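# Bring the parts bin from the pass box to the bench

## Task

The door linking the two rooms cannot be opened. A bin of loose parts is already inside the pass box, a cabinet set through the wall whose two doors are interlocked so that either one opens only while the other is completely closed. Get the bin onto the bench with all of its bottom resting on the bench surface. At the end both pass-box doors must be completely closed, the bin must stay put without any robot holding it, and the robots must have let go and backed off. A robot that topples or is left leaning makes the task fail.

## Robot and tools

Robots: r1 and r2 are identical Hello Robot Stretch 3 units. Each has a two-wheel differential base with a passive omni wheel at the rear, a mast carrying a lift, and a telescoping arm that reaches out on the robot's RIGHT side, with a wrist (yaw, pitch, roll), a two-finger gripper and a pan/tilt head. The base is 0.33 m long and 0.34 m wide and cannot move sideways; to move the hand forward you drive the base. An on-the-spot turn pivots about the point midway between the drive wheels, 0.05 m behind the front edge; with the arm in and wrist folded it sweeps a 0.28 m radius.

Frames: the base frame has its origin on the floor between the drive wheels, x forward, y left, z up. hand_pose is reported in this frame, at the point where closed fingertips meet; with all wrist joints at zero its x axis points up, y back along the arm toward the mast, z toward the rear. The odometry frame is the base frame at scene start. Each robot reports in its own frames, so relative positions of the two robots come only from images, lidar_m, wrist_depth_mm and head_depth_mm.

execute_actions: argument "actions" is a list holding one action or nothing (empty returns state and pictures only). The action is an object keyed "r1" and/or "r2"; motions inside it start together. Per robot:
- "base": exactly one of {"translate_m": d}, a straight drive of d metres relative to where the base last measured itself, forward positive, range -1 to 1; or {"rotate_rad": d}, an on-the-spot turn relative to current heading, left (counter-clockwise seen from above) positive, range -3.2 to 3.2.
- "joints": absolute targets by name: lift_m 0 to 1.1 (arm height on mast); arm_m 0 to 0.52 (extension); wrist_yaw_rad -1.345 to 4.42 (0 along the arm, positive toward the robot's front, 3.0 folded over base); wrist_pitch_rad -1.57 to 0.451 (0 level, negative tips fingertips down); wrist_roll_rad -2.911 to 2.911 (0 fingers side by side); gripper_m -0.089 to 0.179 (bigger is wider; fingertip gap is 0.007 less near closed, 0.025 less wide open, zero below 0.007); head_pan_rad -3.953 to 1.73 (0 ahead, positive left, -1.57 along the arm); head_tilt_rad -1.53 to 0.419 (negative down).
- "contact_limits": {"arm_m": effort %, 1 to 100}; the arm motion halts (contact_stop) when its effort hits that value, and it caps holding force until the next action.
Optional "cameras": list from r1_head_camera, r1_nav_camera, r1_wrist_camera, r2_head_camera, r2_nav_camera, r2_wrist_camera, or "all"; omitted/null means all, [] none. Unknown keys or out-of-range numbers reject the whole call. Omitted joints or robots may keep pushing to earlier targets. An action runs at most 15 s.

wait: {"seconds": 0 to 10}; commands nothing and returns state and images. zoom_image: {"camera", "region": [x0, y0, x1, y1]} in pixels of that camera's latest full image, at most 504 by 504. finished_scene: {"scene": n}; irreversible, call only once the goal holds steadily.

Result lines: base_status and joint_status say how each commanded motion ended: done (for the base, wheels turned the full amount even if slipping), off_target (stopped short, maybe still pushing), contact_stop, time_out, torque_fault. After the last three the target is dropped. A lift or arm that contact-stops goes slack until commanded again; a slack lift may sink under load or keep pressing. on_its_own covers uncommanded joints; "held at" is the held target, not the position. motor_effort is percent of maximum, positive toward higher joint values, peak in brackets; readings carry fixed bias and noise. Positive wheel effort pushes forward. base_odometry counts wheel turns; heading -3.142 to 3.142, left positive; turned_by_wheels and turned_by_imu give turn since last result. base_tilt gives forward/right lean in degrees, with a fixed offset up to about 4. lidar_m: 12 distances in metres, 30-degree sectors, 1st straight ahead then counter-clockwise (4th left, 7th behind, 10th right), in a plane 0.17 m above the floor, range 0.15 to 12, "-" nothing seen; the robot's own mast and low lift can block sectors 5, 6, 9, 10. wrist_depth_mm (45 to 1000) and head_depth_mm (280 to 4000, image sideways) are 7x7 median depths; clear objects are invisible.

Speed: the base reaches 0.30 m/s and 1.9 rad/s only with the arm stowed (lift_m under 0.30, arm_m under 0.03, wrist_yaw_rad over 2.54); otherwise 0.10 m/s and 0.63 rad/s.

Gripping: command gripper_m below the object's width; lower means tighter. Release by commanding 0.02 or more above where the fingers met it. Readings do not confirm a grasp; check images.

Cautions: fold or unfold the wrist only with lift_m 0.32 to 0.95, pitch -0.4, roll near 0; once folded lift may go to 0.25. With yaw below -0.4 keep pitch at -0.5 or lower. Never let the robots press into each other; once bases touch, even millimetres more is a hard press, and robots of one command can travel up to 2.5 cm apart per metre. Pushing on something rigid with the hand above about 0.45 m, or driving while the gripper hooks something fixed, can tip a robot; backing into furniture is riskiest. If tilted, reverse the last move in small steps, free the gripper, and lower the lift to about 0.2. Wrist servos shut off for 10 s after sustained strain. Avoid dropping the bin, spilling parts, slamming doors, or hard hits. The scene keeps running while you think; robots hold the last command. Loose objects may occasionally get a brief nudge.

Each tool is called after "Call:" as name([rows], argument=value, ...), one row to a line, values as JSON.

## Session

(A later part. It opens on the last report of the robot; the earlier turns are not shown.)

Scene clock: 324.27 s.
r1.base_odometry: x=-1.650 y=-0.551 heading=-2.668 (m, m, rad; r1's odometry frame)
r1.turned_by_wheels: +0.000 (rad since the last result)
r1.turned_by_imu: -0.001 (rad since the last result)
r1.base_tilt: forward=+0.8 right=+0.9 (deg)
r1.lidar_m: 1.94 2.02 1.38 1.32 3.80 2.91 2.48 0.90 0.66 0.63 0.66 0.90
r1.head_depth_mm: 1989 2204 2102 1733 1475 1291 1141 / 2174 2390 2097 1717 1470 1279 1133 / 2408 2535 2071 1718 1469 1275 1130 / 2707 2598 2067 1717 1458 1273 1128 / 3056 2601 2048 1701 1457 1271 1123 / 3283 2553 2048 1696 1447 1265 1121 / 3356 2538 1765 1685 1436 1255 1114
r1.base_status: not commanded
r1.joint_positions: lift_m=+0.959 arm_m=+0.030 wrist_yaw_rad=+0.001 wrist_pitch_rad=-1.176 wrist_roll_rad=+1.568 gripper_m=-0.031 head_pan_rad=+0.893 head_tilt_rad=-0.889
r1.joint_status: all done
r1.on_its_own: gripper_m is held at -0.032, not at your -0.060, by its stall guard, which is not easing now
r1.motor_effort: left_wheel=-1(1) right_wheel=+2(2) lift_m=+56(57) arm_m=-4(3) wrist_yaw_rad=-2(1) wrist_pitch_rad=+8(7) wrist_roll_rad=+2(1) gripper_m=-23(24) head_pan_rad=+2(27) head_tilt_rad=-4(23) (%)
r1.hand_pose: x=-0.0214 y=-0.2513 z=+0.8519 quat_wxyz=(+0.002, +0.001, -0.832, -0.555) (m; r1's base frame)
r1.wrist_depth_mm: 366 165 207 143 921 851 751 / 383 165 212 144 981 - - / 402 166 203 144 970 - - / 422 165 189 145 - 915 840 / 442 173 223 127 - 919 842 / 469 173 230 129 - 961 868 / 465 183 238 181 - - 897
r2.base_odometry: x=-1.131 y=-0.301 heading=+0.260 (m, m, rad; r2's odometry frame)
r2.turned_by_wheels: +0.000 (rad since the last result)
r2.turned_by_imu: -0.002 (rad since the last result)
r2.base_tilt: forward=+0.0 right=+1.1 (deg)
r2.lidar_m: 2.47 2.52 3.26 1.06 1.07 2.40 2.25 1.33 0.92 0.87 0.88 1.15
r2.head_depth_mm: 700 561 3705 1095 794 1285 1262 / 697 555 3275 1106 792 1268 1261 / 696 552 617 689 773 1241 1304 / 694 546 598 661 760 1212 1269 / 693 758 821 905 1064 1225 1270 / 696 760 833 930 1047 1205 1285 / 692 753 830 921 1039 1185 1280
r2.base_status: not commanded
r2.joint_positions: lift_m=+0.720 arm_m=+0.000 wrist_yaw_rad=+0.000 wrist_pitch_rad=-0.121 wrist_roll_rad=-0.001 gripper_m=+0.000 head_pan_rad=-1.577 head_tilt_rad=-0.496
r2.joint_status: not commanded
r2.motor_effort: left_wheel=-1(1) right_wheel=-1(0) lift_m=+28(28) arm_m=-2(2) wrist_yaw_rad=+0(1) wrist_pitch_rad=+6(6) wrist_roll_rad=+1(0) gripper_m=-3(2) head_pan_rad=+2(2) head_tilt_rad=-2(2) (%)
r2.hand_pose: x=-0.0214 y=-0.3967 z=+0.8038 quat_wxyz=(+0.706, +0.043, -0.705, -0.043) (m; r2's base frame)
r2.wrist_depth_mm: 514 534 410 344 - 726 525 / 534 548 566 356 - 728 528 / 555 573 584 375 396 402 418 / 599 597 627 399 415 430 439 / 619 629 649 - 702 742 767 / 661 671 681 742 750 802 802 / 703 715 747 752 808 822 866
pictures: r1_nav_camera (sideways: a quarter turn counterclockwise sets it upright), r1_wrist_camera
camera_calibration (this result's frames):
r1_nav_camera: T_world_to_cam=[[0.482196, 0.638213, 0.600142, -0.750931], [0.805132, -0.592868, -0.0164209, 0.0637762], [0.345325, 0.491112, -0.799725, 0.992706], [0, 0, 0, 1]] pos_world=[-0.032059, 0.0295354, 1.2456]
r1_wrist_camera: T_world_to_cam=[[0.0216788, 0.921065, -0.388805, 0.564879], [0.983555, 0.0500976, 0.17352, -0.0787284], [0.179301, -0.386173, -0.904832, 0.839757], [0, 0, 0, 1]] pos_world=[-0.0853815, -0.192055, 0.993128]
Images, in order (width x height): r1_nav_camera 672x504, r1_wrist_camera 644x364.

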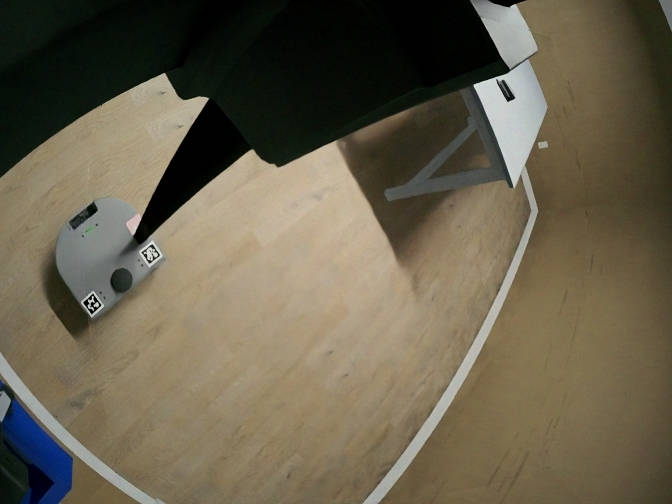

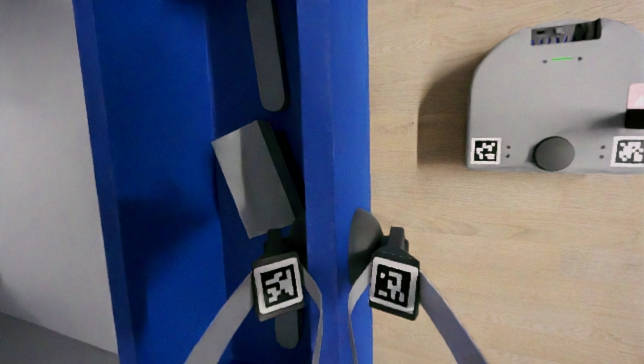

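Call:
execute_actions([
  {"r1":{"base":{"translate_m":0.45},"joints":{"head_pan_rad":1.7,"head_tilt_rad":-0.4}}},
], cameras=["r1_nav_camera","r1_head_camera"])

Scene clock: 337.03 s.
r1.base_odometry: x=-2.051 y=-0.757 heading=-2.668 (m, m, rad; r1's odometry frame)
r1.turned_by_wheels: +0.000 (rad since the last result)
r1.turned_by_imu: +0.000 (rad since the last result)
r1.base_tilt: forward=+0.8 right=+0.9 (deg)
r1.lidar_m: 1.49 1.54 2.12 1.31 3.80 3.36 2.49 0.90 0.66 0.63 0.66 0.88
r1.head_depth_mm: 3164 3378 3603 3683 2416 1802 1437 / 3155 3370 3573 3675 2407 1790 1433 / 3219 3428 3643 1894 2192 1735 1437 / 3240 3468 3559 1606 2389 1801 1431 / 3246 3480 3640 1589 2385 1791 1429 / 3276 3500 3717 1582 2563 - - / 3293 3602 3760 1573 2395 - -
r1.base_status: done
r1.joint_positions: lift_m=+0.959 arm_m=+0.030 wrist_yaw_rad=+0.001 wrist_pitch_rad=-1.176 wrist_roll_rad=+1.568 gripper_m=-0.031 head_pan_rad=+1.693 head_tilt_rad=-0.409
r1.joint_status: all done
r1.on_its_own: gripper_m is held at -0.032, not at your -0.060, by its stall guard, which is not easing now
r1.motor_effort: left_wheel=-1(3) right_wheel=+2(5) lift_m=+56(56) arm_m=-4(4) wrist_yaw_rad=-1(1) wrist_pitch_rad=+8(8) wrist_roll_rad=+2(2) gripper_m=-23(22) head_pan_rad=+3(29) head_tilt_rad=+4(24) (%)
r1.hand_pose: x=-0.0214 y=-0.2513 z=+0.8519 quat_wxyz=(+0.002, +0.001, -0.832, -0.555) (m; r1's base frame)
r1.wrist_depth_mm: 313 164 207 143 938 850 770 / 384 165 213 144 941 - - / 400 165 203 144 957 - - / 397 166 190 145 999 904 825 / 400 174 224 127 - 921 850 / 405 173 230 129 - 948 859 / 404 183 237 180 - 984 917
r2.base_odometry: x=-1.131 y=-0.301 heading=+0.260 (m, m, rad; r2's odometry frame)
r2.turned_by_wheels: +0.000 (rad since the last result)
r2.turned_by_imu: -0.002 (rad since the last result)
r2.base_tilt: forward=-0.2 right=+1.2 (deg)
r2.lidar_m: 2.46 2.51 3.23 1.06 1.07 2.40 2.25 1.34 0.92 0.87 0.88 1.15
r2.head_depth_mm: 700 562 1903 1093 792 1275 1255 / 695 558 3728 1103 794 1263 1252 / 697 551 616 687 771 1230 1309 / 692 548 596 661 760 1220 1275 / 693 757 822 908 1062 1215 1271 / 696 759 837 933 1045 1193 1276 / 693 755 825 926 1034 1185 1282
r2.base_status: not commanded
r2.joint_positions: lift_m=+0.720 arm_m=+0.000 wrist_yaw_rad=+0.000 wrist_pitch_rad=-0.121 wrist_roll_rad=-0.001 gripper_m=+0.000 head_pan_rad=-1.577 head_tilt_rad=-0.496
r2.joint_status: not commanded
r2.motor_effort: left_wheel=-1(1) right_wheel=-1(1) lift_m=+28(28) arm_m=-2(2) wrist_yaw_rad=+0(0) wrist_pitch_rad=+6(6) wrist_roll_rad=+1(1) gripper_m=-3(3) head_pan_rad=+2(2) head_tilt_rad=-1(1) (%)
r2.hand_pose: x=-0.0214 y=-0.3967 z=+0.8038 quat_wxyz=(+0.706, +0.043, -0.705, -0.043) (m; r2's base frame)
r2.wrist_depth_mm: 525 532 407 339 - 732 518 / 536 553 561 363 - 740 526 / 546 576 582 371 399 403 421 / 591 606 614 397 413 423 443 / 624 640 670 - 711 730 766 / 653 672 677 749 743 800 834 / 684 715 743 796 792 854 872
pictures: r1_head_camera (sideways: a quarter turn clockwise sets it upright), r1_nav_camera (sideways: a quarter turn counterclockwise sets it upright)
camera_calibration (this result's frames):
r1_head_camera: T_world_to_cam=[[0.0575996, -0.366843, -0.928498, 1.2295], [-0.994443, -0.103171, -0.0209282, 0.0350156], [-0.0881172, 0.924544, -0.370747, 0.43756], [0, 0, 0, 1]] pos_world=[0.00255917, 0.0501005, 1.30454]
r1_nav_camera: T_world_to_cam=[[-0.0770708, 0.425785, 0.901536, -1.14038], [0.985926, 0.167098, 0.00536691, 0.0343116], [-0.148359, 0.889261, -0.432671, 0.518246], [0, 0, 0, 1]] pos_world=[-0.0448319, 0.0189666, 1.25214]
Images, in order (width x height): r1_head_camera 896x504, r1_nav_camera 672x504.

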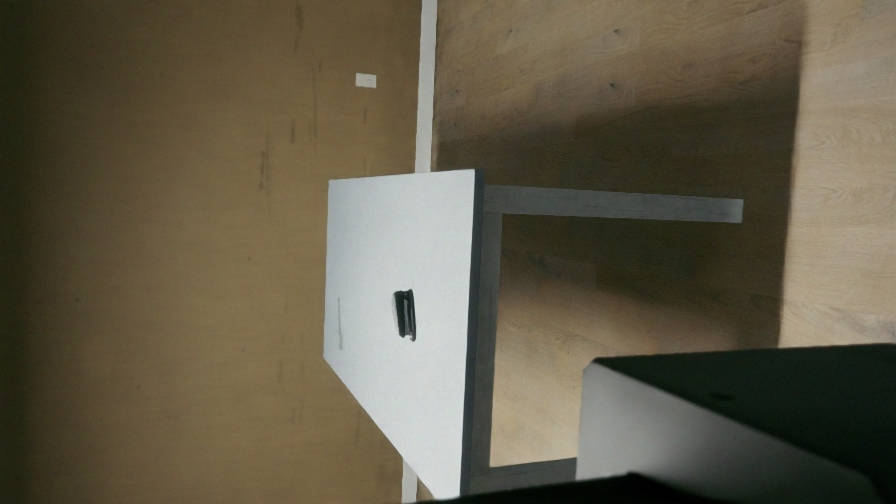

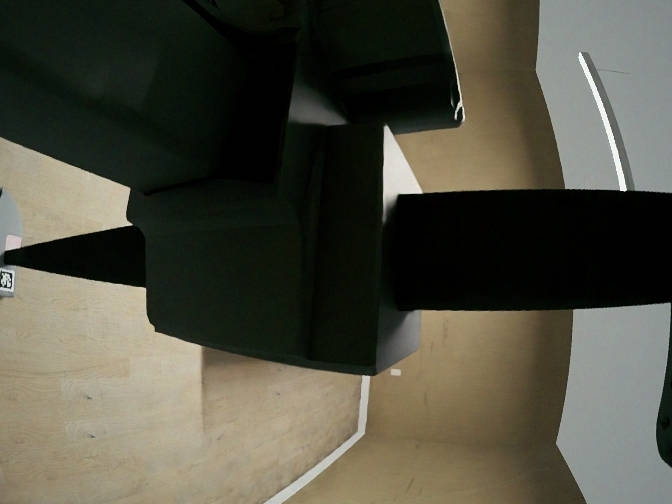

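Call:
execute_actions([
  {"r1":{"base":{"rotate_rad":1.87},"joints":{"head_pan_rad":0,"head_tilt_rad":-0.5,"lift_m":1.0}}},
], cameras=["r1_head_camera"])

Call:
execute_actions([
  {"r1":{"base":{"translate_m":1.0}}},
], cameras=["r1_head_camera"])

Scene clock: 364.40 s.
r1.base_odometry: x=-2.051 y=-0.757 heading=-0.798 (m, m, rad; r1's odometry frame)
r1.turned_by_wheels: +1.870 (rad since the last result)
r1.turned_by_imu: +1.891 (rad since the last result)
r1.base_tilt: forward=+0.8 right=+0.9 (deg)
r1.lidar_m: 1.45 3.67 3.24 1.20 0.72 0.63 0.64 0.73 1.30 1.49 1.76 1.31
r1.head_depth_mm: 3079 3269 3501 2854 2127 1658 1352 / 3148 3404 2042 1399 1954 1633 1355 / 3203 3504 2027 2550 2112 1653 1347 / 3317 3558 2019 2522 2130 1637 1344 / 3422 3704 3898 2507 2038 1641 1339 / 3491 3756 - 2769 2032 1646 1334 / 3568 3920 - 2897 2085 1642 1335
r1.base_status: done
r1.joint_positions: lift_m=+0.999 arm_m=+0.030 wrist_yaw_rad=+0.001 wrist_pitch_rad=-1.176 wrist_roll_rad=+1.568 gripper_m=-0.031 head_pan_rad=+0.007 head_tilt_rad=-0.494
r1.joint_status: all done
r1.on_its_own: gripper_m is held at -0.032, not at your -0.060, by its stall guard, which is not easing now
r1.motor_effort: left_wheel=-2(6) right_wheel=+3(7) lift_m=+56(57) arm_m=-4(4) wrist_yaw_rad=-1(2) wrist_pitch_rad=+8(7) wrist_roll_rad=+1(1) gripper_m=-23(22) head_pan_rad=-3(29) head_tilt_rad=-2(8) (%)
r1.hand_pose: x=-0.0214 y=-0.2513 z=+0.8919 quat_wxyz=(+0.002, +0.001, -0.832, -0.555) (m; r1's base frame)
r1.wrist_depth_mm: - 165 208 144 955 883 785 / - 165 214 145 982 - - / - 165 204 145 - - - / - 165 189 145 - 948 865 / - 173 222 127 - 980 901 / - 174 231 129 - - 888 / - 183 238 179 - - 951
r2.base_odometry: x=-1.131 y=-0.301 heading=+0.260 (m, m, rad; r2's odometry frame)
r2.turned_by_wheels: +0.000 (rad since the last result)
r2.turned_by_imu: -0.002 (rad since the last result)
r2.base_tilt: forward=-0.1 right=+1.0 (deg)
r2.lidar_m: 2.47 2.51 3.25 1.06 1.07 2.40 2.25 1.33 0.92 0.87 0.88 1.14
r2.head_depth_mm: 695 561 3246 1098 790 1283 1263 / 694 558 3713 1094 793 1264 1266 / 695 551 617 692 769 1225 1287 / 689 548 597 660 760 1215 1277 / 696 757 819 908 1057 1204 1279 / 698 761 837 931 1049 1202 1278 / 690 754 827 920 1035 1179 1288
r2.base_status: not commanded
r2.joint_positions: lift_m=+0.720 arm_m=+0.000 wrist_yaw_rad=+0.000 wrist_pitch_rad=-0.121 wrist_roll_rad=-0.001 gripper_m=+0.000 head_pan_rad=-1.577 head_tilt_rad=-0.496
r2.joint_status: not commanded
r2.motor_effort: left_wheel=-1(1) right_wheel=-1(0) lift_m=+28(28) arm_m=-1(2) wrist_yaw_rad=+0(0) wrist_pitch_rad=+6(6) wrist_roll_rad=+1(0) gripper_m=-3(3) head_pan_rad=+3(2) head_tilt_rad=-1(2) (%)
r2.hand_pose: x=-0.0214 y=-0.3967 z=+0.8038 quat_wxyz=(+0.706, +0.043, -0.705, -0.043) (m; r2's base frame)
r2.wrist_depth_mm: 513 526 403 342 - 726 528 / 533 555 563 361 - 740 523 / 560 568 591 379 393 405 422 / 590 612 623 394 414 429 441 / 622 634 658 - 711 722 765 / 659 677 676 724 763 772 830 / 698 722 748 779 796 842 864
pictures: r1_head_camera (sideways: a quarter turn clockwise sets it upright)
camera_calibration (this result's frames):
r1_head_camera: T_world_to_cam=[[-0.448444, -0.0157321, -0.893672, 1.18714], [0.00963267, 0.999702, -0.0224323, 0.0308465], [0.893759, -0.0186681, -0.448159, 0.532307], [0, 0, 0, 1]] pos_world=[0.0563157, -0.00222389, 1.30017]
Images, in order (width x height): r1_head_camera 896x504.

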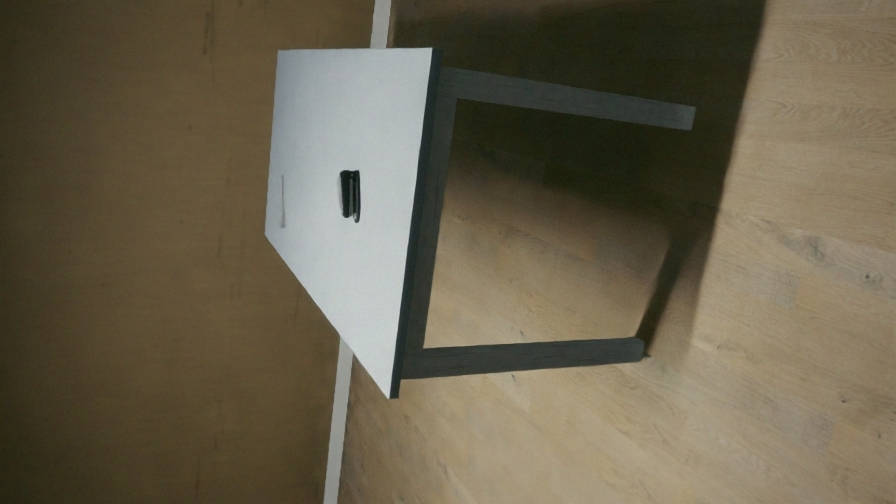

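Scene clock: 375.33 s.
r1.base_odometry: x=-1.353 y=-1.473 heading=-0.798 (m, m, rad; r1's odometry frame)
r1.turned_by_wheels: +0.000 (rad since the last result)
r1.turned_by_imu: +0.000 (rad since the last result)
r1.base_tilt: forward=+0.8 right=+0.9 (deg)
r1.lidar_m: 1.81 0.47 2.96 2.96 1.80 1.58 1.59 1.85 1.78 1.79 0.46 0.61
r1.head_depth_mm: 2254 2435 2548 1231 881 683 556 / 2288 2501 2612 1228 876 683 557 / 2386 2546 2670 1223 872 679 556 / 2436 2626 2826 1218 872 678 554 / 2499 2703 2985 2950 867 676 553 / 2577 2796 3050 2921 864 674 565 / 2631 2894 3142 2972 2089 672 581
r1.base_status: done
r1.joint_positions: lift_m=+0.999 arm_m=+0.030 wrist_yaw_rad=+0.001 wrist_pitch_rad=-1.176 wrist_roll_rad=+1.568 gripper_m=-0.031 head_pan_rad=+0.007 head_tilt_rad=-0.494
r1.joint_status: not commanded
r1.on_its_own: gripper_m is held at -0.032, not at your -0.060, by its stall guard, which is not easing now
r1.motor_effort: left_wheel=-2(3) right_wheel=+3(6) lift_m=+56(56) arm_m=-3(4) wrist_yaw_rad=-1(1) wrist_pitch_rad=+8(8) wrist_roll_rad=+1(1) gripper_m=-23(23) head_pan_rad=-3(2) head_tilt_rad=-2(2) (%)
r1.hand_pose: x=-0.0214 y=-0.2513 z=+0.8919 quat_wxyz=(+0.002, +0.001, -0.832, -0.555) (m; r1's base frame)
r1.wrist_depth_mm: - 164 208 144 954 876 794 / - 165 213 144 995 - - / - 165 202 145 - - - / - 166 189 145 - 962 855 / - 174 221 127 - 978 874 / - 174 230 129 - 982 908 / - 182 238 180 - - 944
r2.base_odometry: x=-1.131 y=-0.301 heading=+0.260 (m, m, rad; r2's odometry frame)
r2.turned_by_wheels: +0.000 (rad since the last result)
r2.turned_by_imu: -0.003 (rad since the last result)
r2.base_tilt: forward=-0.2 right=+1.0 (deg)
r2.lidar_m: 2.47 2.51 3.24 1.06 1.07 2.40 2.25 1.34 0.92 0.87 0.89 1.15
r2.head_depth_mm: 701 561 3795 1097 791 1277 1250 / 696 555 3700 1100 791 1280 1255 / 695 552 621 687 772 1236 1301 / 690 547 597 661 762 1223 1271 / 696 762 820 909 1064 1219 1275 / 695 758 836 928 1045 1199 1279 / 691 755 829 922 1039 1192 1283
r2.base_status: not commanded
r2.joint_positions: lift_m=+0.720 arm_m=+0.000 wrist_yaw_rad=+0.000 wrist_pitch_rad=-0.121 wrist_roll_rad=-0.001 gripper_m=+0.000 head_pan_rad=-1.577 head_tilt_rad=-0.496
r2.joint_status: not commanded
r2.motor_effort: left_wheel=-1(1) right_wheel=+0(1) lift_m=+27(28) arm_m=-2(1) wrist_yaw_rad=+0(1) wrist_pitch_rad=+6(6) wrist_roll_rad=+0(0) gripper_m=-2(3) head_pan_rad=+2(2) head_tilt_rad=-1(1) (%)
r2.hand_pose: x=-0.0214 y=-0.3967 z=+0.8038 quat_wxyz=(+0.706, +0.043, -0.705, -0.043) (m; r2's base frame)
r2.wrist_depth_mm: 501 513 412 343 - 751 527 / 536 552 552 357 - 764 518 / 557 582 589 377 399 402 414 / 586 625 617 397 410 425 446 / 614 630 650 - 686 724 764 / 649 674 669 744 733 769 801 / 675 699 754 783 802 822 863
pictures: r1_head_camera (sideways: a quarter turn clockwise sets it upright)
camera_calibration (this result's frames):
r1_head_camera: T_world_to_cam=[[-0.4485, -0.01573, -0.893644, 1.18711], [0.00963685, 0.999702, -0.0224334, 0.0308479], [0.893731, -0.0186733, -0.448215, 0.53238], [0, 0, 0, 1]] pos_world=[0.0563156, -0.00222417, 1.30016]
Images, in order (width x height): r1_head_camera 896x504.

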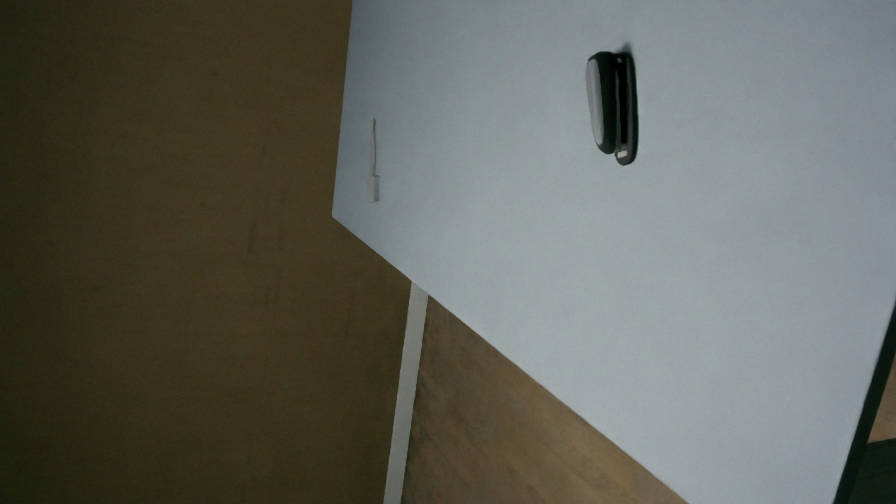

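Call:
execute_actions([
  {"r1":{"joints":{"lift_m":1.05,"head_pan_rad":-1.57,"head_tilt_rad":-0.7}}},
], cameras=[])

Call:
execute_actions([
  {"r1":{"base":{"rotate_rad":1.33}}},
], cameras=["r1_head_camera","r1_nav_camera"])

Scene clock: 394.30 s.
r1.base_odometry: x=-1.353 y=-1.473 heading=-0.798 (m, m, rad; r1's odometry frame)
r1.turned_by_wheels: +0.000 (rad since the last result)
r1.turned_by_imu: +0.000 (rad since the last result)
r1.base_tilt: forward=+0.8 right=+0.9 (deg)
r1.lidar_m: 1.80 0.47 2.96 2.97 1.80 1.58 1.59 1.85 1.78 1.78 0.46 0.61
r1.head_depth_mm: 1459 - - - - 366 1187 / 1507 - - - - 362 1189 / 1542 - - - - - 1183 / 1587 1746 2036 2134 - - 1182 / 1631 1822 2069 2116 440 352 1177 / 1675 1880 2149 2124 412 356 1179 / 1718 1946 2232 2098 1676 629 859
r1.base_status: not commanded
r1.joint_positions: lift_m=+1.049 arm_m=+0.030 wrist_yaw_rad=+0.001 wrist_pitch_rad=-1.176 wrist_roll_rad=+1.568 gripper_m=-0.031 head_pan_rad=-1.563 head_tilt_rad=-0.691
r1.joint_status: all done
r1.on_its_own: gripper_m is held at -0.032, not at your -0.060, by its stall guard, which is not easing now
r1.motor_effort: left_wheel=-2(2) right_wheel=+3(3) lift_m=+55(55) arm_m=-4(4) wrist_yaw_rad=-1(1) wrist_pitch_rad=+8(8) wrist_roll_rad=+2(2) gripper_m=-23(23) head_pan_rad=-2(31) head_tilt_rad=-2(15) (%)
r1.hand_pose: x=-0.0214 y=-0.2513 z=+0.9419 quat_wxyz=(+0.002, +0.001, -0.832, -0.555) (m; r1's base frame)
r1.wrist_depth_mm: - 164 208 143 - 913 832 / - 165 212 144 - - - / - 165 202 144 - - - / - 165 190 145 - 995 891 / - 173 221 127 - - 909 / - 174 230 129 - - 962 / - 183 237 180 - - 990
r2.base_odometry: x=-1.131 y=-0.301 heading=+0.260 (m, m, rad; r2's odometry frame)
r2.turned_by_wheels: +0.000 (rad since the last result)
r2.turned_by_imu: -0.001 (rad since the last result)
r2.base_tilt: forward=-0.1 right=+1.0 (deg)
r2.lidar_m: 2.47 2.52 3.24 1.06 1.07 2.40 2.24 1.34 0.92 0.87 0.88 1.15
r2.head_depth_mm: 696 560 3713 1098 787 1277 1256 / 694 556 3698 1100 792 1273 1261 / 695 551 617 690 774 1234 1299 / 690 547 596 664 757 1217 1270 / 698 757 819 910 1064 1218 1277 / 698 763 833 933 1043 1200 1272 / 692 754 826 925 1036 1192 1284
r2.base_status: not commanded
r2.joint_positions: lift_m=+0.720 arm_m=+0.000 wrist_yaw_rad=+0.000 wrist_pitch_rad=-0.121 wrist_roll_rad=-0.001 gripper_m=+0.000 head_pan_rad=-1.577 head_tilt_rad=-0.496
r2.joint_status: not commanded
r2.motor_effort: left_wheel=-1(1) right_wheel=-1(1) lift_m=+28(28) arm_m=-1(1) wrist_yaw_rad=+1(0) wrist_pitch_rad=+6(6) wrist_roll_rad=+1(1) gripper_m=-2(2) head_pan_rad=+2(2) head_tilt_rad=-1(2) (%)
r2.hand_pose: x=-0.0214 y=-0.3967 z=+0.8038 quat_wxyz=(+0.706, +0.043, -0.705, -0.043) (m; r2's base frame)
r2.wrist_depth_mm: 516 525 411 344 - 719 526 / 540 541 568 358 - 764 521 / 563 573 584 379 402 404 417 / 585 596 628 398 411 426 439 / 605 638 655 - 690 747 759 / 660 669 697 749 754 771 815 / 699 699 746 783 813 825 873
pictures: none
No camera images: the call's "cameras" was empty. Leave "cameras" out to get every camera's image.

Scene clock: 397.40 s.
r1.base_odometry: x=-1.353 y=-1.473 heading=+0.532 (m, m, rad; r1's odometry frame)
r1.turned_by_wheels: +1.330 (rad since the last result)
r1.turned_by_imu: +1.345 (rad since the last result)
r1.base_tilt: forward=+0.8 right=+0.9 (deg)
r1.lidar_m: 2.96 2.14 1.62 1.58 1.67 1.83 1.78 0.49 0.46 1.40 0.47 3.02
r1.head_depth_mm: 2285 - - - - 366 818 / 2341 - - - - 363 1164 / 2352 - - - - - 1186 / 2345 2500 1161 823 - - 1178 / 2364 1746 1155 863 438 352 1178 / 2376 2564 1149 861 412 357 1176 / 2363 2652 2671 857 683 363 1172
r1.base_status: done
r1.joint_positions: lift_m=+1.049 arm_m=+0.030 wrist_yaw_rad=+0.001 wrist_pitch_rad=-1.176 wrist_roll_rad=+1.568 gripper_m=-0.031 head_pan_rad=-1.563 head_tilt_rad=-0.691
r1.joint_status: not commanded
r1.on_its_own: gripper_m is held at -0.032, not at your -0.060, by its stall guard, which is not easing now
r1.motor_effort: left_wheel=-2(6) right_wheel=+2(4) lift_m=+56(56) arm_m=-4(4) wrist_yaw_rad=+0(2) wrist_pitch_rad=+8(8) wrist_roll_rad=+1(1) gripper_m=-23(23) head_pan_rad=-2(2) head_tilt_rad=-3(3) (%)
r1.hand_pose: x=-0.0214 y=-0.2513 z=+0.9419 quat_wxyz=(+0.002, +0.001, -0.832, -0.555) (m; r1's base frame)
r1.wrist_depth_mm: 487 165 208 144 - 941 829 / 508 165 212 144 - - - / 528 165 203 145 - - - / 555 166 190 145 - - 912 / 587 174 223 127 - - 920 / 634 173 230 129 - - 953 / 685 182 239 179 - - 972
r2.base_odometry: x=-1.131 y=-0.301 heading=+0.260 (m, m, rad; r2's odometry frame)
r2.turned_by_wheels: +0.000 (rad since the last result)
r2.turned_by_imu: -0.001 (rad since the last result)
r2.base_tilt: forward=-0.1 right=+1.1 (deg)
r2.lidar_m: 2.47 2.52 3.26 1.06 1.07 2.40 2.24 1.34 0.92 0.87 0.89 1.14
r2.head_depth_mm: 699 562 3699 1100 790 1274 1254 / 694 556 3686 1103 792 1268 1269 / 694 553 617 690 772 1235 1300 / 689 548 597 662 760 1215 1272 / 696 760 820 911 1058 1207 1268 / 695 760 836 931 1051 1196 1275 / 690 753 832 918 1035 1184 1282
r2.base_status: not commanded
r2.joint_positions: lift_m=+0.720 arm_m=+0.000 wrist_yaw_rad=+0.000 wrist_pitch_rad=-0.121 wrist_roll_rad=-0.001 gripper_m=+0.000 head_pan_rad=-1.577 head_tilt_rad=-0.496
r2.joint_status: not commanded
r2.motor_effort: left_wheel=-1(1) right_wheel=-1(0) lift_m=+28(27) arm_m=-2(2) wrist_yaw_rad=+0(0) wrist_pitch_rad=+6(6) wrist_roll_rad=+1(0) gripper_m=-2(3) head_pan_rad=+2(1) head_tilt_rad=-2(2) (%)
r2.hand_pose: x=-0.0214 y=-0.3967 z=+0.8038 quat_wxyz=(+0.706, +0.043, -0.705, -0.043) (m; r2's base frame)
r2.wrist_depth_mm: 515 529 413 343 - 737 517 / 540 548 551 357 - 737 517 / 563 578 591 380 392 404 419 / 592 614 622 399 413 425 445 / 631 639 656 - 703 734 762 / 657 682 693 734 741 776 797 / 675 719 739 790 777 838 882
pictures: r1_head_camera (sideways: a quarter turn clockwise sets it upright), r1_nav_camera (sideways: a quarter turn counterclockwise sets it upright)
camera_calibration (this result's frames):
r1_head_camera: T_world_to_cam=[[-0.0173354, 0.615065, -0.788286, 1.04709], [0.999671, -0.00423536, -0.0252887, 0.0285198], [-0.0188929, -0.788465, -0.614789, 0.754672], [0, 0, 0, 1]] pos_world=[0.00389929, -0.0488782, 1.2901]
r1_nav_camera: T_world_to_cam=[[0.0298864, -0.665917, 0.745427, -0.93749], [-0.998547, -0.0533535, -0.00762783, 0.0633342], [0.0448506, -0.744116, -0.666544, 0.821341], [0, 0, 0, 1]] pos_world=[0.0544227, -0.00973874, 1.24677]
Images, in order (width x height): r1_head_camera 896x504, r1_nav_camera 672x504.

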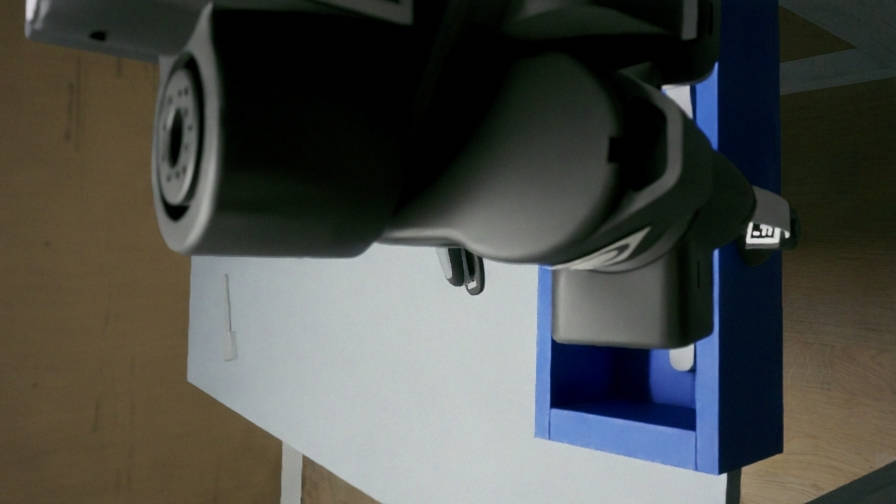

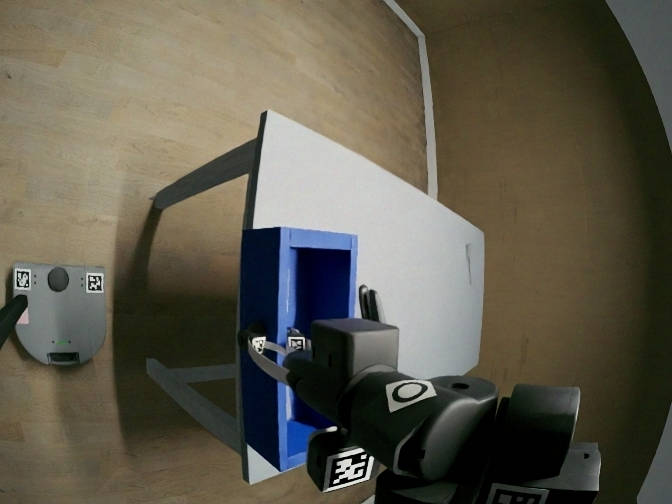

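Call:
execute_actions([
  {"r1":{"base":{"translate_m":0.05},"joints":{"arm_m":0.245}}},
], cameras=["r1_head_camera","r1_nav_camera"])

Scene clock: 409.03 s.
r1.base_odometry: x=-1.310 y=-1.447 heading=+0.531 (m, m, rad; r1's odometry frame)
r1.turned_by_wheels: +0.000 (rad since the last result)
r1.turned_by_imu: +0.000 (rad since the last result)
r1.base_tilt: forward=+0.8 right=+0.9 (deg)
r1.lidar_m: 2.92 2.13 1.62 1.58 1.66 1.88 1.83 0.49 0.49 1.64 0.44 2.98
r1.head_depth_mm: - 2605 1189 792 698 595 1137 / - - - 595 677 593 1211 / - - 1143 590 675 591 1205 / 2323 2511 - 540 672 589 1204 / 2366 1751 1155 538 669 587 1192 / 2369 2622 1150 579 669 586 1197 / 2362 2668 2820 856 684 598 848
r1.base_status: done
r1.joint_positions: lift_m=+1.049 arm_m=+0.245 wrist_yaw_rad=+0.000 wrist_pitch_rad=-1.176 wrist_roll_rad=+1.568 gripper_m=-0.031 head_pan_rad=-1.563 head_tilt_rad=-0.691
r1.joint_status: all done
r1.on_its_own: gripper_m is held at -0.032, not at your -0.060, by its stall guard, which is not easing now
r1.motor_effort: left_wheel=-2(4) right_wheel=+3(8) lift_m=+56(56) arm_m=+3(3) wrist_yaw_rad=-1(2) wrist_pitch_rad=+8(8) wrist_roll_rad=+1(1) gripper_m=-23(23) head_pan_rad=-3(2) head_tilt_rad=-4(2) (%)
r1.hand_pose: x=-0.0215 y=-0.4656 z=+0.9419 quat_wxyz=(+0.001, +0.001, -0.832, -0.555) (m; r1's base frame)
r1.wrist_depth_mm: 480 164 208 144 297 268 848 / 503 164 213 144 302 275 - / 527 164 204 145 310 283 - / 556 165 190 145 322 295 920 / 588 174 221 127 329 307 945 / 620 174 230 129 328 315 950 / - 183 238 180 356 330 970
r2.base_odometry: x=-1.131 y=-0.301 heading=+0.260 (m, m, rad; r2's odometry frame)
r2.turned_by_wheels: +0.000 (rad since the last result)
r2.turned_by_imu: -0.002 (rad since the last result)
r2.base_tilt: forward=-0.1 right=+1.1 (deg)
r2.lidar_m: 2.46 2.51 3.26 1.06 1.07 2.39 2.25 1.34 0.92 0.87 0.88 1.15
r2.head_depth_mm: 699 562 3778 1094 792 1278 1261 / 699 556 3692 1101 795 1265 1256 / 698 553 616 692 773 1243 1294 / 690 546 598 661 762 1218 1270 / 695 760 818 906 1063 1219 1276 / 698 764 835 931 1052 1195 1282 / 694 753 829 922 1038 1179 1284
r2.base_status: not commanded
r2.joint_positions: lift_m=+0.720 arm_m=+0.000 wrist_yaw_rad=+0.000 wrist_pitch_rad=-0.121 wrist_roll_rad=-0.001 gripper_m=+0.000 head_pan_rad=-1.577 head_tilt_rad=-0.496
r2.joint_status: not commanded
r2.motor_effort: left_wheel=-1(1) right_wheel=+0(1) lift_m=+27(27) arm_m=-2(2) wrist_yaw_rad=+0(0) wrist_pitch_rad=+6(6) wrist_roll_rad=+1(0) gripper_m=-3(3) head_pan_rad=+2(2) head_tilt_rad=-1(1) (%)
r2.hand_pose: x=-0.0214 y=-0.3967 z=+0.8038 quat_wxyz=(+0.706, +0.043, -0.705, -0.043) (m; r2's base frame)
r2.wrist_depth_mm: 516 525 411 344 - 729 527 / 547 559 553 353 - 741 525 / 562 584 585 378 397 400 416 / 595 608 619 397 408 427 436 / 631 650 658 - 704 728 787 / 656 672 672 736 748 769 808 / 682 711 726 780 813 812 904
pictures: r1_head_camera (sideways: a quarter turn clockwise sets it upright), r1_nav_camera (sideways: a quarter turn counterclockwise sets it upright)
camera_calibration (this result's frames):
r1_head_camera: T_world_to_cam=[[-0.0172916, 0.615185, -0.788193, 1.04697], [0.999671, -0.00430426, -0.0252905, 0.0285221], [-0.0189509, -0.788371, -0.614908, 0.754826], [0, 0, 0, 1]] pos_world=[0.00389572, -0.0488762, 1.29009]
r1_nav_camera: T_world_to_cam=[[0.0298389, -0.666031, 0.745327, -0.937359], [-0.99855, -0.0532797, -0.00763467, 0.0633431], [0.0447957, -0.744019, -0.666655, 0.821486], [0, 0, 0, 1]] pos_world=[0.0544219, -0.00973398, 1.24677]
Images, in order (width x height): r1_head_camera 896x504, r1_nav_camera 672x504.

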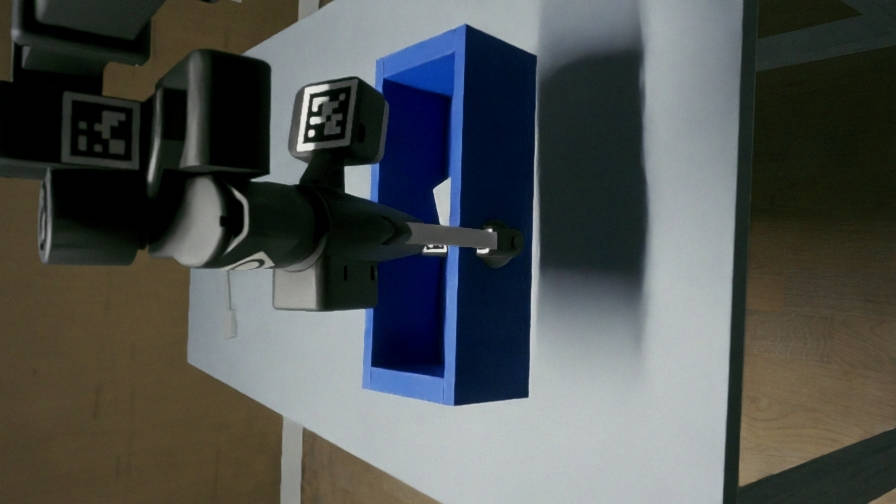

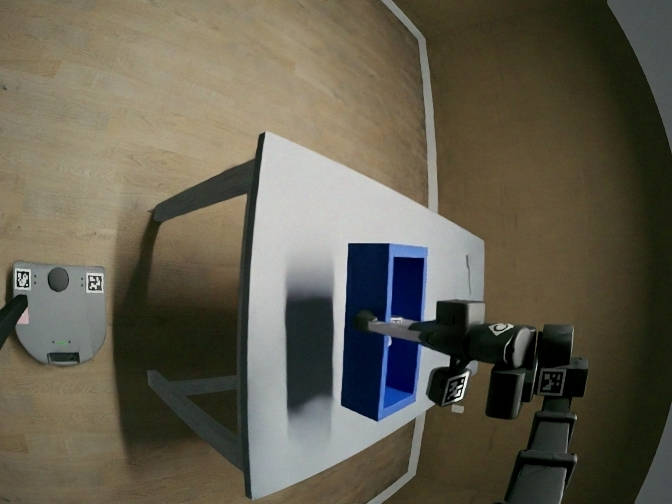

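Call:
execute_actions([
  {"r1":{"joints":{"lift_m":0.96}}},
], cameras=["r1_head_camera","r1_wrist_camera"])

Scene clock: 413.87 s.
r1.base_odometry: x=-1.310 y=-1.447 heading=+0.531 (m, m, rad; r1's odometry frame)
r1.turned_by_wheels: +0.000 (rad since the last result)
r1.turned_by_imu: +0.000 (rad since the last result)
r1.base_tilt: forward=+0.8 right=+0.9 (deg)
r1.lidar_m: 2.92 2.14 1.62 1.58 1.67 1.87 1.83 0.49 0.49 1.64 0.44 2.98
r1.head_depth_mm: 2325 2575 - 821 679 594 1140 / 2352 2538 - 691 625 594 1210 / 2355 2563 - 690 622 592 1207 / 2358 2513 1161 - 628 588 1201 / 2370 1747 1156 685 614 588 1201 / 2370 2592 1147 859 648 586 1199 / 2378 2658 2807 855 684 597 846
r1.base_status: not commanded
r1.joint_positions: lift_m=+0.961 arm_m=+0.245 wrist_yaw_rad=+0.000 wrist_pitch_rad=-1.176 wrist_roll_rad=+1.568 gripper_m=-0.031 head_pan_rad=-1.563 head_tilt_rad=-0.691
r1.joint_status: all done
r1.on_its_own: gripper_m is held at -0.032, not at your -0.060, by its stall guard, which is not easing now
r1.motor_effort: left_wheel=-1(1) right_wheel=+3(3) lift_m=+20(52) arm_m=+3(3) wrist_yaw_rad=-1(0) wrist_pitch_rad=+8(8) wrist_roll_rad=+1(1) gripper_m=-23(23) head_pan_rad=-2(3) head_tilt_rad=-3(3) (%)
r1.hand_pose: x=-0.0215 y=-0.4656 z=+0.8533 quat_wxyz=(+0.001, +0.001, -0.832, -0.555) (m; r1's base frame)
r1.wrist_depth_mm: 346 164 207 144 214 194 183 / 362 165 213 144 220 199 186 / 382 166 203 145 226 204 192 / 400 166 190 145 232 210 810 / 421 174 222 127 236 215 846 / 445 175 229 129 237 221 858 / 477 183 238 180 256 227 893
r2.base_odometry: x=-1.131 y=-0.301 heading=+0.260 (m, m, rad; r2's odometry frame)
r2.turned_by_wheels: +0.000 (rad since the last result)
r2.turned_by_imu: -0.001 (rad since the last result)
r2.base_tilt: forward=-0.1 right=+1.1 (deg)
r2.lidar_m: 2.47 2.52 3.27 1.06 1.07 2.40 2.25 1.33 0.92 0.87 0.88 1.15
r2.head_depth_mm: 699 560 3666 1101 789 1287 1262 / 697 558 3695 1102 794 1269 1259 / 694 551 616 689 770 1230 1285 / 692 549 596 661 761 1214 1267 / 696 759 822 909 1064 1213 1270 / 696 760 834 934 1051 1195 1271 / 692 753 827 923 1039 1181 1276
r2.base_status: not commanded
r2.joint_positions: lift_m=+0.720 arm_m=+0.000 wrist_yaw_rad=+0.000 wrist_pitch_rad=-0.121 wrist_roll_rad=-0.001 gripper_m=+0.000 head_pan_rad=-1.577 head_tilt_rad=-0.496
r2.joint_status: not commanded
r2.motor_effort: left_wheel=-1(1) right_wheel=+0(0) lift_m=+28(27) arm_m=-2(1) wrist_yaw_rad=-1(0) wrist_pitch_rad=+6(6) wrist_roll_rad=+1(1) gripper_m=-3(2) head_pan_rad=+2(2) head_tilt_rad=-1(2) (%)
r2.hand_pose: x=-0.0214 y=-0.3967 z=+0.8038 quat_wxyz=(+0.706, +0.043, -0.705, -0.043) (m; r2's base frame)
r2.wrist_depth_mm: 516 530 408 342 - 758 518 / 540 562 559 357 - 729 535 / 562 577 589 380 395 406 418 / 599 618 622 403 410 428 440 / 628 641 654 - 695 739 757 / 658 669 680 735 735 779 793 / 695 714 732 794 809 834 882
pictures: r1_head_camera (sideways: a quarter turn clockwise sets it upright), r1_wrist_camera
camera_calibration (this result's frames):
r1_head_camera: T_world_to_cam=[[-0.0172915, 0.615185, -0.788193, 1.04697], [0.999671, -0.00430438, -0.0252905, 0.0285221], [-0.018951, -0.788371, -0.614908, 0.754826], [0, 0, 0, 1]] pos_world=[0.00389572, -0.0488762, 1.29009]
r1_wrist_camera: T_world_to_cam=[[0.0233036, 0.921206, -0.388378, 0.762547], [0.9836, 0.0483738, 0.173758, -0.0691491], [0.178854, -0.386057, -0.90497, 0.758414], [0, 0, 0, 1]] pos_world=[-0.0854003, -0.406326, 0.994514]
Images, in order (width x height): r1_head_camera 896x504, r1_wrist_camera 644x364.

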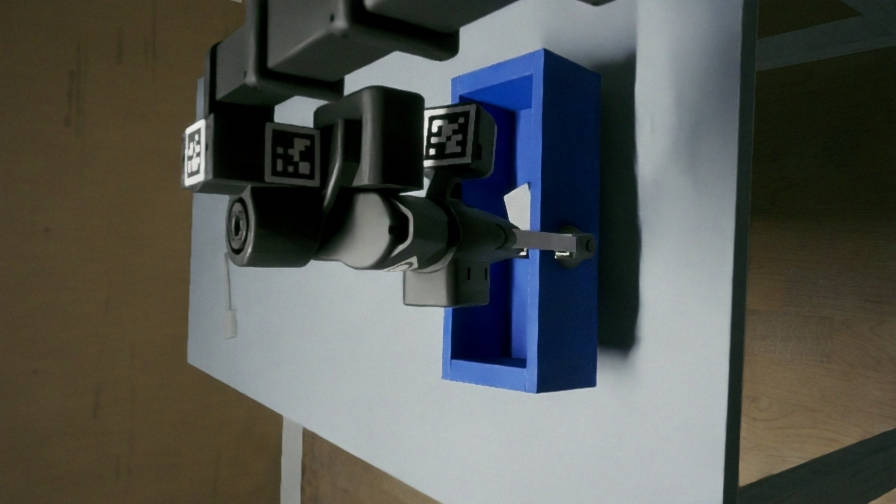

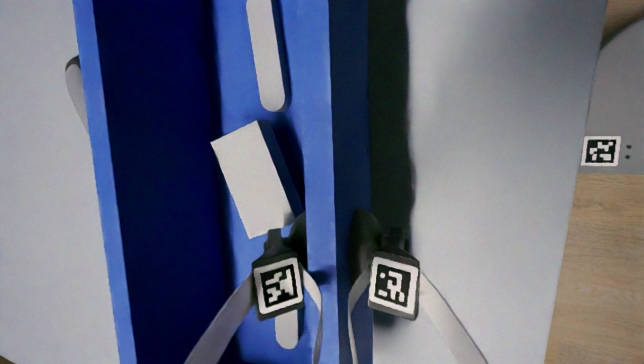

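Call:
execute_actions([
  {"r1":{"joints":{"lift_m":0.975,"arm_m":0.205}}},
], cameras=[])

Call:
execute_actions([
  {"r1":{"joints":{"lift_m":0.94}}},
], cameras=["r1_head_camera","r1_wrist_camera"])

Scene clock: 419.47 s.
r1.base_odometry: x=-1.310 y=-1.447 heading=+0.531 (m, m, rad; r1's odometry frame)
r1.turned_by_wheels: +0.000 (rad since the last result)
r1.turned_by_imu: +0.000 (rad since the last result)
r1.base_tilt: forward=+0.8 right=+0.9 (deg)
r1.lidar_m: 2.91 2.14 1.62 1.58 1.66 1.88 1.83 0.49 0.49 1.64 0.44 2.98
r1.head_depth_mm: 2341 2570 - 848 643 595 1135 / 2344 2530 - - 578 592 1212 / 2376 2525 - - 574 590 1205 / 2361 2508 1132 - 569 590 1204 / 2379 1741 1149 880 567 587 1204 / 2361 2657 1146 860 593 586 1200 / 2380 2662 2780 857 685 599 847
r1.base_status: not commanded
r1.joint_positions: lift_m=+0.974 arm_m=+0.205 wrist_yaw_rad=+0.000 wrist_pitch_rad=-1.176 wrist_roll_rad=+1.568 gripper_m=-0.031 head_pan_rad=-1.563 head_tilt_rad=-0.691
r1.joint_status: all done
r1.on_its_own: gripper_m is held at -0.032, not at your -0.060, by its stall guard, which is not easing now
r1.motor_effort: left_wheel=-1(1) right_wheel=+2(2) lift_m=+56(59) arm_m=-3(3) wrist_yaw_rad=+0(1) wrist_pitch_rad=+8(8) wrist_roll_rad=+1(1) gripper_m=-22(23) head_pan_rad=-3(2) head_tilt_rad=-3(3) (%)
r1.hand_pose: x=-0.0215 y=-0.4262 z=+0.8669 quat_wxyz=(+0.001, +0.001, -0.832, -0.555) (m; r1's base frame)
r1.wrist_depth_mm: 364 165 207 143 226 212 790 / 380 165 214 144 232 219 - / 404 165 203 144 238 227 - / 427 165 190 145 245 893 830 / 451 173 223 127 248 915 876 / 475 174 230 129 252 936 878 / 505 183 237 180 273 981 888
r2.base_odometry: x=-1.131 y=-0.301 heading=+0.260 (m, m, rad; r2's odometry frame)
r2.turned_by_wheels: +0.000 (rad since the last result)
r2.turned_by_imu: -0.001 (rad since the last result)
r2.base_tilt: forward=-0.3 right=+1.1 (deg)
r2.lidar_m: 2.47 2.51 3.26 1.06 1.07 2.40 2.25 1.33 0.92 0.87 0.88 1.15
r2.head_depth_mm: 698 563 3710 1095 793 1281 1252 / 696 555 3739 1105 792 1262 1257 / 696 552 617 691 772 1233 1293 / 693 546 596 663 761 1218 1271 / 694 756 819 906 1062 1219 1272 / 699 764 839 933 1043 1199 1271 / 691 755 828 919 1041 1183 1288
r2.base_status: not commanded
r2.joint_positions: lift_m=+0.720 arm_m=+0.000 wrist_yaw_rad=+0.000 wrist_pitch_rad=-0.121 wrist_roll_rad=-0.001 gripper_m=+0.000 head_pan_rad=-1.577 head_tilt_rad=-0.496
r2.joint_status: not commanded
r2.motor_effort: left_wheel=-1(1) right_wheel=+0(0) lift_m=+28(28) arm_m=-1(2) wrist_yaw_rad=+0(0) wrist_pitch_rad=+6(6) wrist_roll_rad=+1(0) gripper_m=-2(2) head_pan_rad=+2(2) head_tilt_rad=-2(2) (%)
r2.hand_pose: x=-0.0214 y=-0.3967 z=+0.8038 quat_wxyz=(+0.706, +0.043, -0.705, -0.043) (m; r2's base frame)
r2.wrist_depth_mm: 515 529 408 340 - 742 527 / 547 549 557 361 - 740 532 / 564 584 575 380 394 411 419 / 592 587 626 393 407 427 442 / 615 636 642 - 706 761 753 / 645 670 695 732 758 785 799 / 688 725 738 753 787 827 874
pictures: none
No camera images: the call's "cameras" was empty. Leave "cameras" out to get every camera's image.

Scene clock: 420.60 s.
r1.base_odometry: x=-1.310 y=-1.447 heading=+0.531 (m, m, rad; r1's odometry frame)
r1.turned_by_wheels: +0.000 (rad since the last result)
r1.turned_by_imu: +0.000 (rad since the last result)
r1.base_tilt: forward=+0.8 right=+0.9 (deg)
r1.lidar_m: 2.91 2.13 1.62 1.58 1.67 1.87 1.83 0.49 0.49 1.65 0.44 2.98
r1.head_depth_mm: 2332 2608 - - 644 594 1134 / 2347 2511 - - 595 592 1212 / 2366 2517 - - 591 591 1207 / 2341 1763 1283 - 583 589 1203 / 2357 1751 1149 865 639 586 1198 / 2381 2598 1144 858 632 585 1195 / 2367 2664 2813 854 685 599 846
r1.base_status: not commanded
r1.joint_positions: lift_m=+0.941 arm_m=+0.205 wrist_yaw_rad=+0.000 wrist_pitch_rad=-1.176 wrist_roll_rad=+1.568 gripper_m=-0.031 head_pan_rad=-1.563 head_tilt_rad=-0.691
r1.joint_status: all done
r1.on_its_own: gripper_m is held at -0.032, not at your -0.060, by its stall guard, which is not easing now
r1.motor_effort: left_wheel=-2(2) right_wheel=+3(2) lift_m=+20(49) arm_m=-4(4) wrist_yaw_rad=+0(0) wrist_pitch_rad=+8(8) wrist_roll_rad=+1(1) gripper_m=-23(23) head_pan_rad=-3(3) head_tilt_rad=-3(3) (%)
r1.hand_pose: x=-0.0215 y=-0.4262 z=+0.8333 quat_wxyz=(+0.001, +0.001, -0.832, -0.555) (m; r1's base frame)
r1.wrist_depth_mm: 314 164 207 143 196 182 774 / 278 165 214 144 200 187 - / 283 165 203 144 207 193 - / 367 165 189 145 212 202 827 / 385 173 222 127 217 883 831 / 409 173 230 129 216 880 846 / 431 184 238 180 236 937 880
r2.base_odometry: x=-1.131 y=-0.301 heading=+0.260 (m, m, rad; r2's odometry frame)
r2.turned_by_wheels: +0.000 (rad since the last result)
r2.turned_by_imu: +0.000 (rad since the last result)
r2.base_tilt: forward=-0.1 right=+1.1 (deg)
r2.lidar_m: 2.46 2.51 3.24 1.06 1.07 2.40 2.25 1.34 0.92 0.87 0.88 1.15
r2.head_depth_mm: 697 562 3751 1093 791 1288 1249 / 694 556 3701 1098 794 1264 1257 / 695 551 616 690 770 1235 1293 / 692 547 597 662 762 1207 1273 / 694 759 822 903 1063 1222 1274 / 696 760 838 926 1047 1199 1275 / 690 752 827 921 1033 1183 1280
r2.base_status: not commanded
r2.joint_positions: lift_m=+0.720 arm_m=+0.000 wrist_yaw_rad=+0.000 wrist_pitch_rad=-0.121 wrist_roll_rad=-0.001 gripper_m=+0.000 head_pan_rad=-1.577 head_tilt_rad=-0.496
r2.joint_status: not commanded
r2.motor_effort: left_wheel=-1(1) right_wheel=+0(0) lift_m=+27(27) arm_m=-2(2) wrist_yaw_rad=+0(0) wrist_pitch_rad=+6(6) wrist_roll_rad=+0(0) gripper_m=-3(3) head_pan_rad=+2(2) head_tilt_rad=-1(1) (%)
r2.hand_pose: x=-0.0214 y=-0.3967 z=+0.8038 quat_wxyz=(+0.706, +0.043, -0.705, -0.043) (m; r2's base frame)
r2.wrist_depth_mm: 505 527 409 343 - 752 533 / 534 558 568 362 - 765 520 / 555 574 584 378 396 414 417 / 586 602 611 400 410 427 447 / 642 635 672 - 705 730 773 / 649 670 678 738 749 789 823 / 691 732 761 764 810 830 845
pictures: r1_head_camera (sideways: a quarter turn clockwise sets it upright), r1_wrist_camera
camera_calibration (this result's frames):
r1_head_camera: T_world_to_cam=[[-0.0172916, 0.615185, -0.788193, 1.04697], [0.999671, -0.00430425, -0.0252905, 0.0285222], [-0.0189509, -0.788371, -0.614908, 0.754827], [0, 0, 0, 1]] pos_world=[0.00389572, -0.0488762, 1.29009]
r1_wrist_camera: T_world_to_cam=[[0.0233034, 0.921221, -0.38834, 0.718428], [0.9836, 0.048367, 0.17376, -0.0675865], [0.178854, -0.386021, -0.904986, 0.75557], [0, 0, 0, 1]] pos_world=[-0.0854003, -0.366897, 0.974519]
Images, in order (width x height): r1_head_camera 896x504, r1_wrist_camera 644x364.

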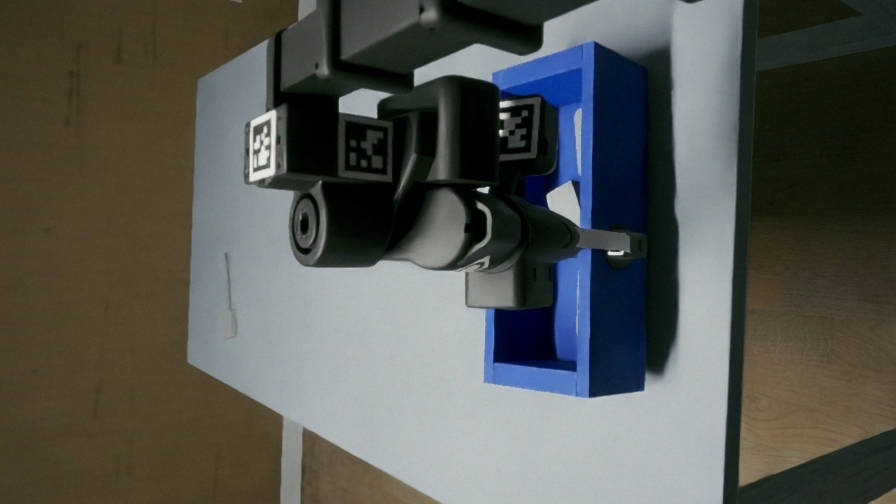

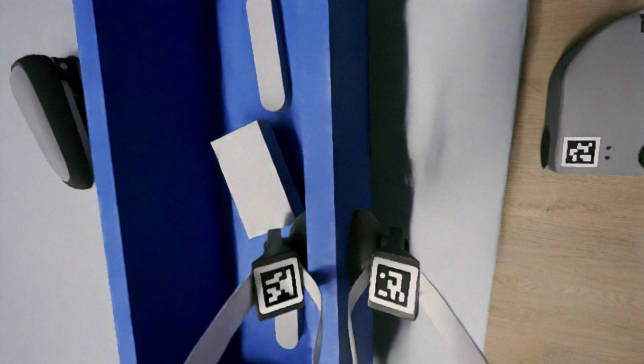

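Call:
execute_actions([
  {"r1":{"joints":{"lift_m":0.915}}},
], cameras=["r1_head_camera","r1_wrist_camera"])

Scene clock: 426.57 s.
r1.base_odometry: x=-1.310 y=-1.447 heading=+0.532 (m, m, rad; r1's odometry frame)
r1.turned_by_wheels: +0.000 (rad since the last result)
r1.turned_by_imu: -0.002 (rad since the last result)
r1.base_tilt: forward=+0.8 right=+0.9 (deg)
r1.lidar_m: 2.91 2.14 1.62 1.58 1.67 1.87 1.83 0.49 0.49 1.62 0.44 2.99
r1.head_depth_mm: 2332 2632 1354 - 598 596 1113 / 2344 2502 1346 - 595 593 1215 / 2349 2495 1293 - 599 592 1206 / 2347 1760 1225 - 577 589 1201 / 2375 1752 1158 864 631 588 1200 / 2367 2618 1146 858 631 600 1199 / 2387 2668 2808 856 684 598 850
r1.base_status: not commanded
r1.joint_positions: lift_m=+0.921 arm_m=+0.205 wrist_yaw_rad=+0.001 wrist_pitch_rad=-1.192 wrist_roll_rad=+1.568 gripper_m=-0.031 head_pan_rad=-1.563 head_tilt_rad=-0.692
r1.joint_status: lift_m contact_stop (moved -0.020 of -0.026)
r1.on_its_own: gripper_m is held at -0.032, not at your -0.060, by its stall guard, which is not easing now; lift_m is slack since a contact_stop, until your next command for it (your +0.915 is given up)
r1.motor_effort: left_wheel=+0(6) right_wheel=+0(2) lift_m=+32(32) arm_m=+1(3) wrist_yaw_rad=-1(5) wrist_pitch_rad=+13(15) wrist_roll_rad=+1(1) gripper_m=-22(23) head_pan_rad=-2(2) head_tilt_rad=-2(2) (%)
r1.hand_pose: x=-0.0215 y=-0.4219 z=+0.8126 quat_wxyz=(+0.002, +0.001, -0.827, -0.562) (m; r1's base frame)
r1.wrist_depth_mm: 128 163 189 131 178 167 759 / 130 163 196 131 183 172 - / 133 162 195 193 188 177 - / 261 163 175 187 193 836 804 / 343 163 215 122 196 866 823 / 365 163 224 125 198 891 860 / 386 162 229 222 216 924 849
r2.base_odometry: x=-1.131 y=-0.301 heading=+0.260 (m, m, rad; r2's odometry frame)
r2.turned_by_wheels: +0.000 (rad since the last result)
r2.turned_by_imu: -0.001 (rad since the last result)
r2.base_tilt: forward=-0.1 right=+1.1 (deg)
r2.lidar_m: 2.46 2.51 3.25 1.06 1.07 2.39 2.25 1.34 0.92 0.87 0.88 1.14
r2.head_depth_mm: 700 563 3668 1092 790 1280 1259 / 693 558 3743 1103 795 1257 1261 / 698 552 616 688 770 1238 1294 / 691 547 596 661 761 1226 1270 / 694 757 819 908 1058 1221 1278 / 697 763 839 931 1049 1212 1269 / 691 754 829 919 1031 1184 1289
r2.base_status: not commanded
r2.joint_positions: lift_m=+0.720 arm_m=+0.000 wrist_yaw_rad=+0.000 wrist_pitch_rad=-0.121 wrist_roll_rad=-0.001 gripper_m=+0.000 head_pan_rad=-1.577 head_tilt_rad=-0.496
r2.joint_status: not commanded
r2.motor_effort: left_wheel=-1(1) right_wheel=+0(1) lift_m=+28(28) arm_m=-1(1) wrist_yaw_rad=-1(1) wrist_pitch_rad=+6(6) wrist_roll_rad=+0(1) gripper_m=-2(3) head_pan_rad=+2(2) head_tilt_rad=-1(2) (%)
r2.hand_pose: x=-0.0214 y=-0.3967 z=+0.8038 quat_wxyz=(+0.706, +0.043, -0.705, -0.043) (m; r2's base frame)
r2.wrist_depth_mm: 518 523 411 341 - 743 529 / 538 552 565 356 - 724 515 / 560 579 592 381 396 403 412 / 593 602 623 398 416 421 444 / 615 645 665 - 711 723 751 / 664 662 676 734 736 764 809 / 700 710 775 777 792 818 875
pictures: r1_head_camera (sideways: a quarter turn clockwise sets it upright), r1_wrist_camera
camera_calibration (this result's frames):
r1_head_camera: T_world_to_cam=[[-0.0172311, 0.615827, -0.787693, 1.04632], [0.99967, -0.00438987, -0.0253003, 0.0285349], [-0.0190385, -0.787869, -0.615548, 0.75566], [0, 0, 0, 1]] pos_world=[0.00389046, -0.0488664, 1.29005]
r1_wrist_camera: T_world_to_cam=[[0.0227368, 0.927262, -0.373723, 0.697071], [0.983573, 0.0462116, 0.174497, -0.0657471], [0.179075, -0.371551, -0.910979, 0.749462], [0, 0, 0, 1]] pos_world=[-0.0853917, -0.364865, 0.954727]
Images, in order (width x height): r1_head_camera 896x504, r1_wrist_camera 644x364.

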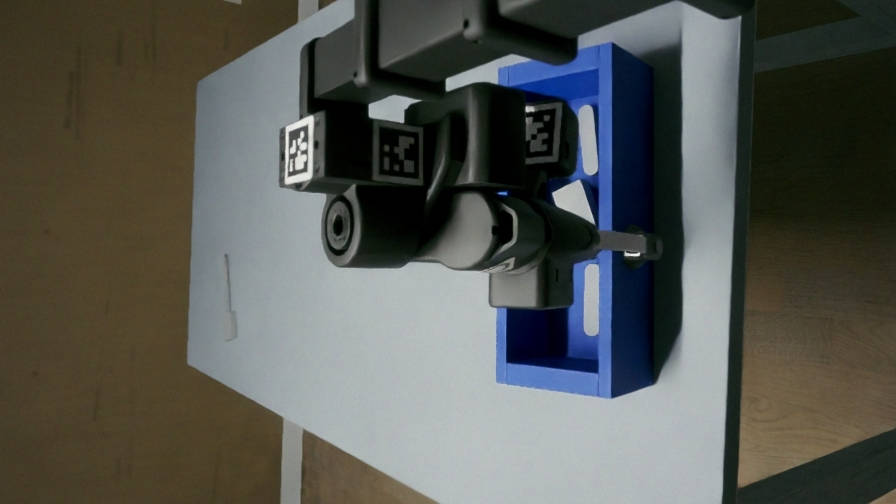

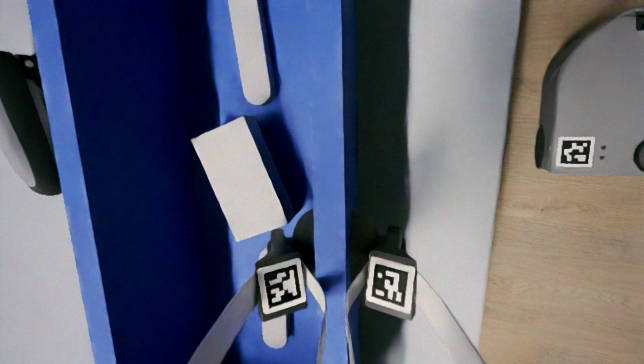

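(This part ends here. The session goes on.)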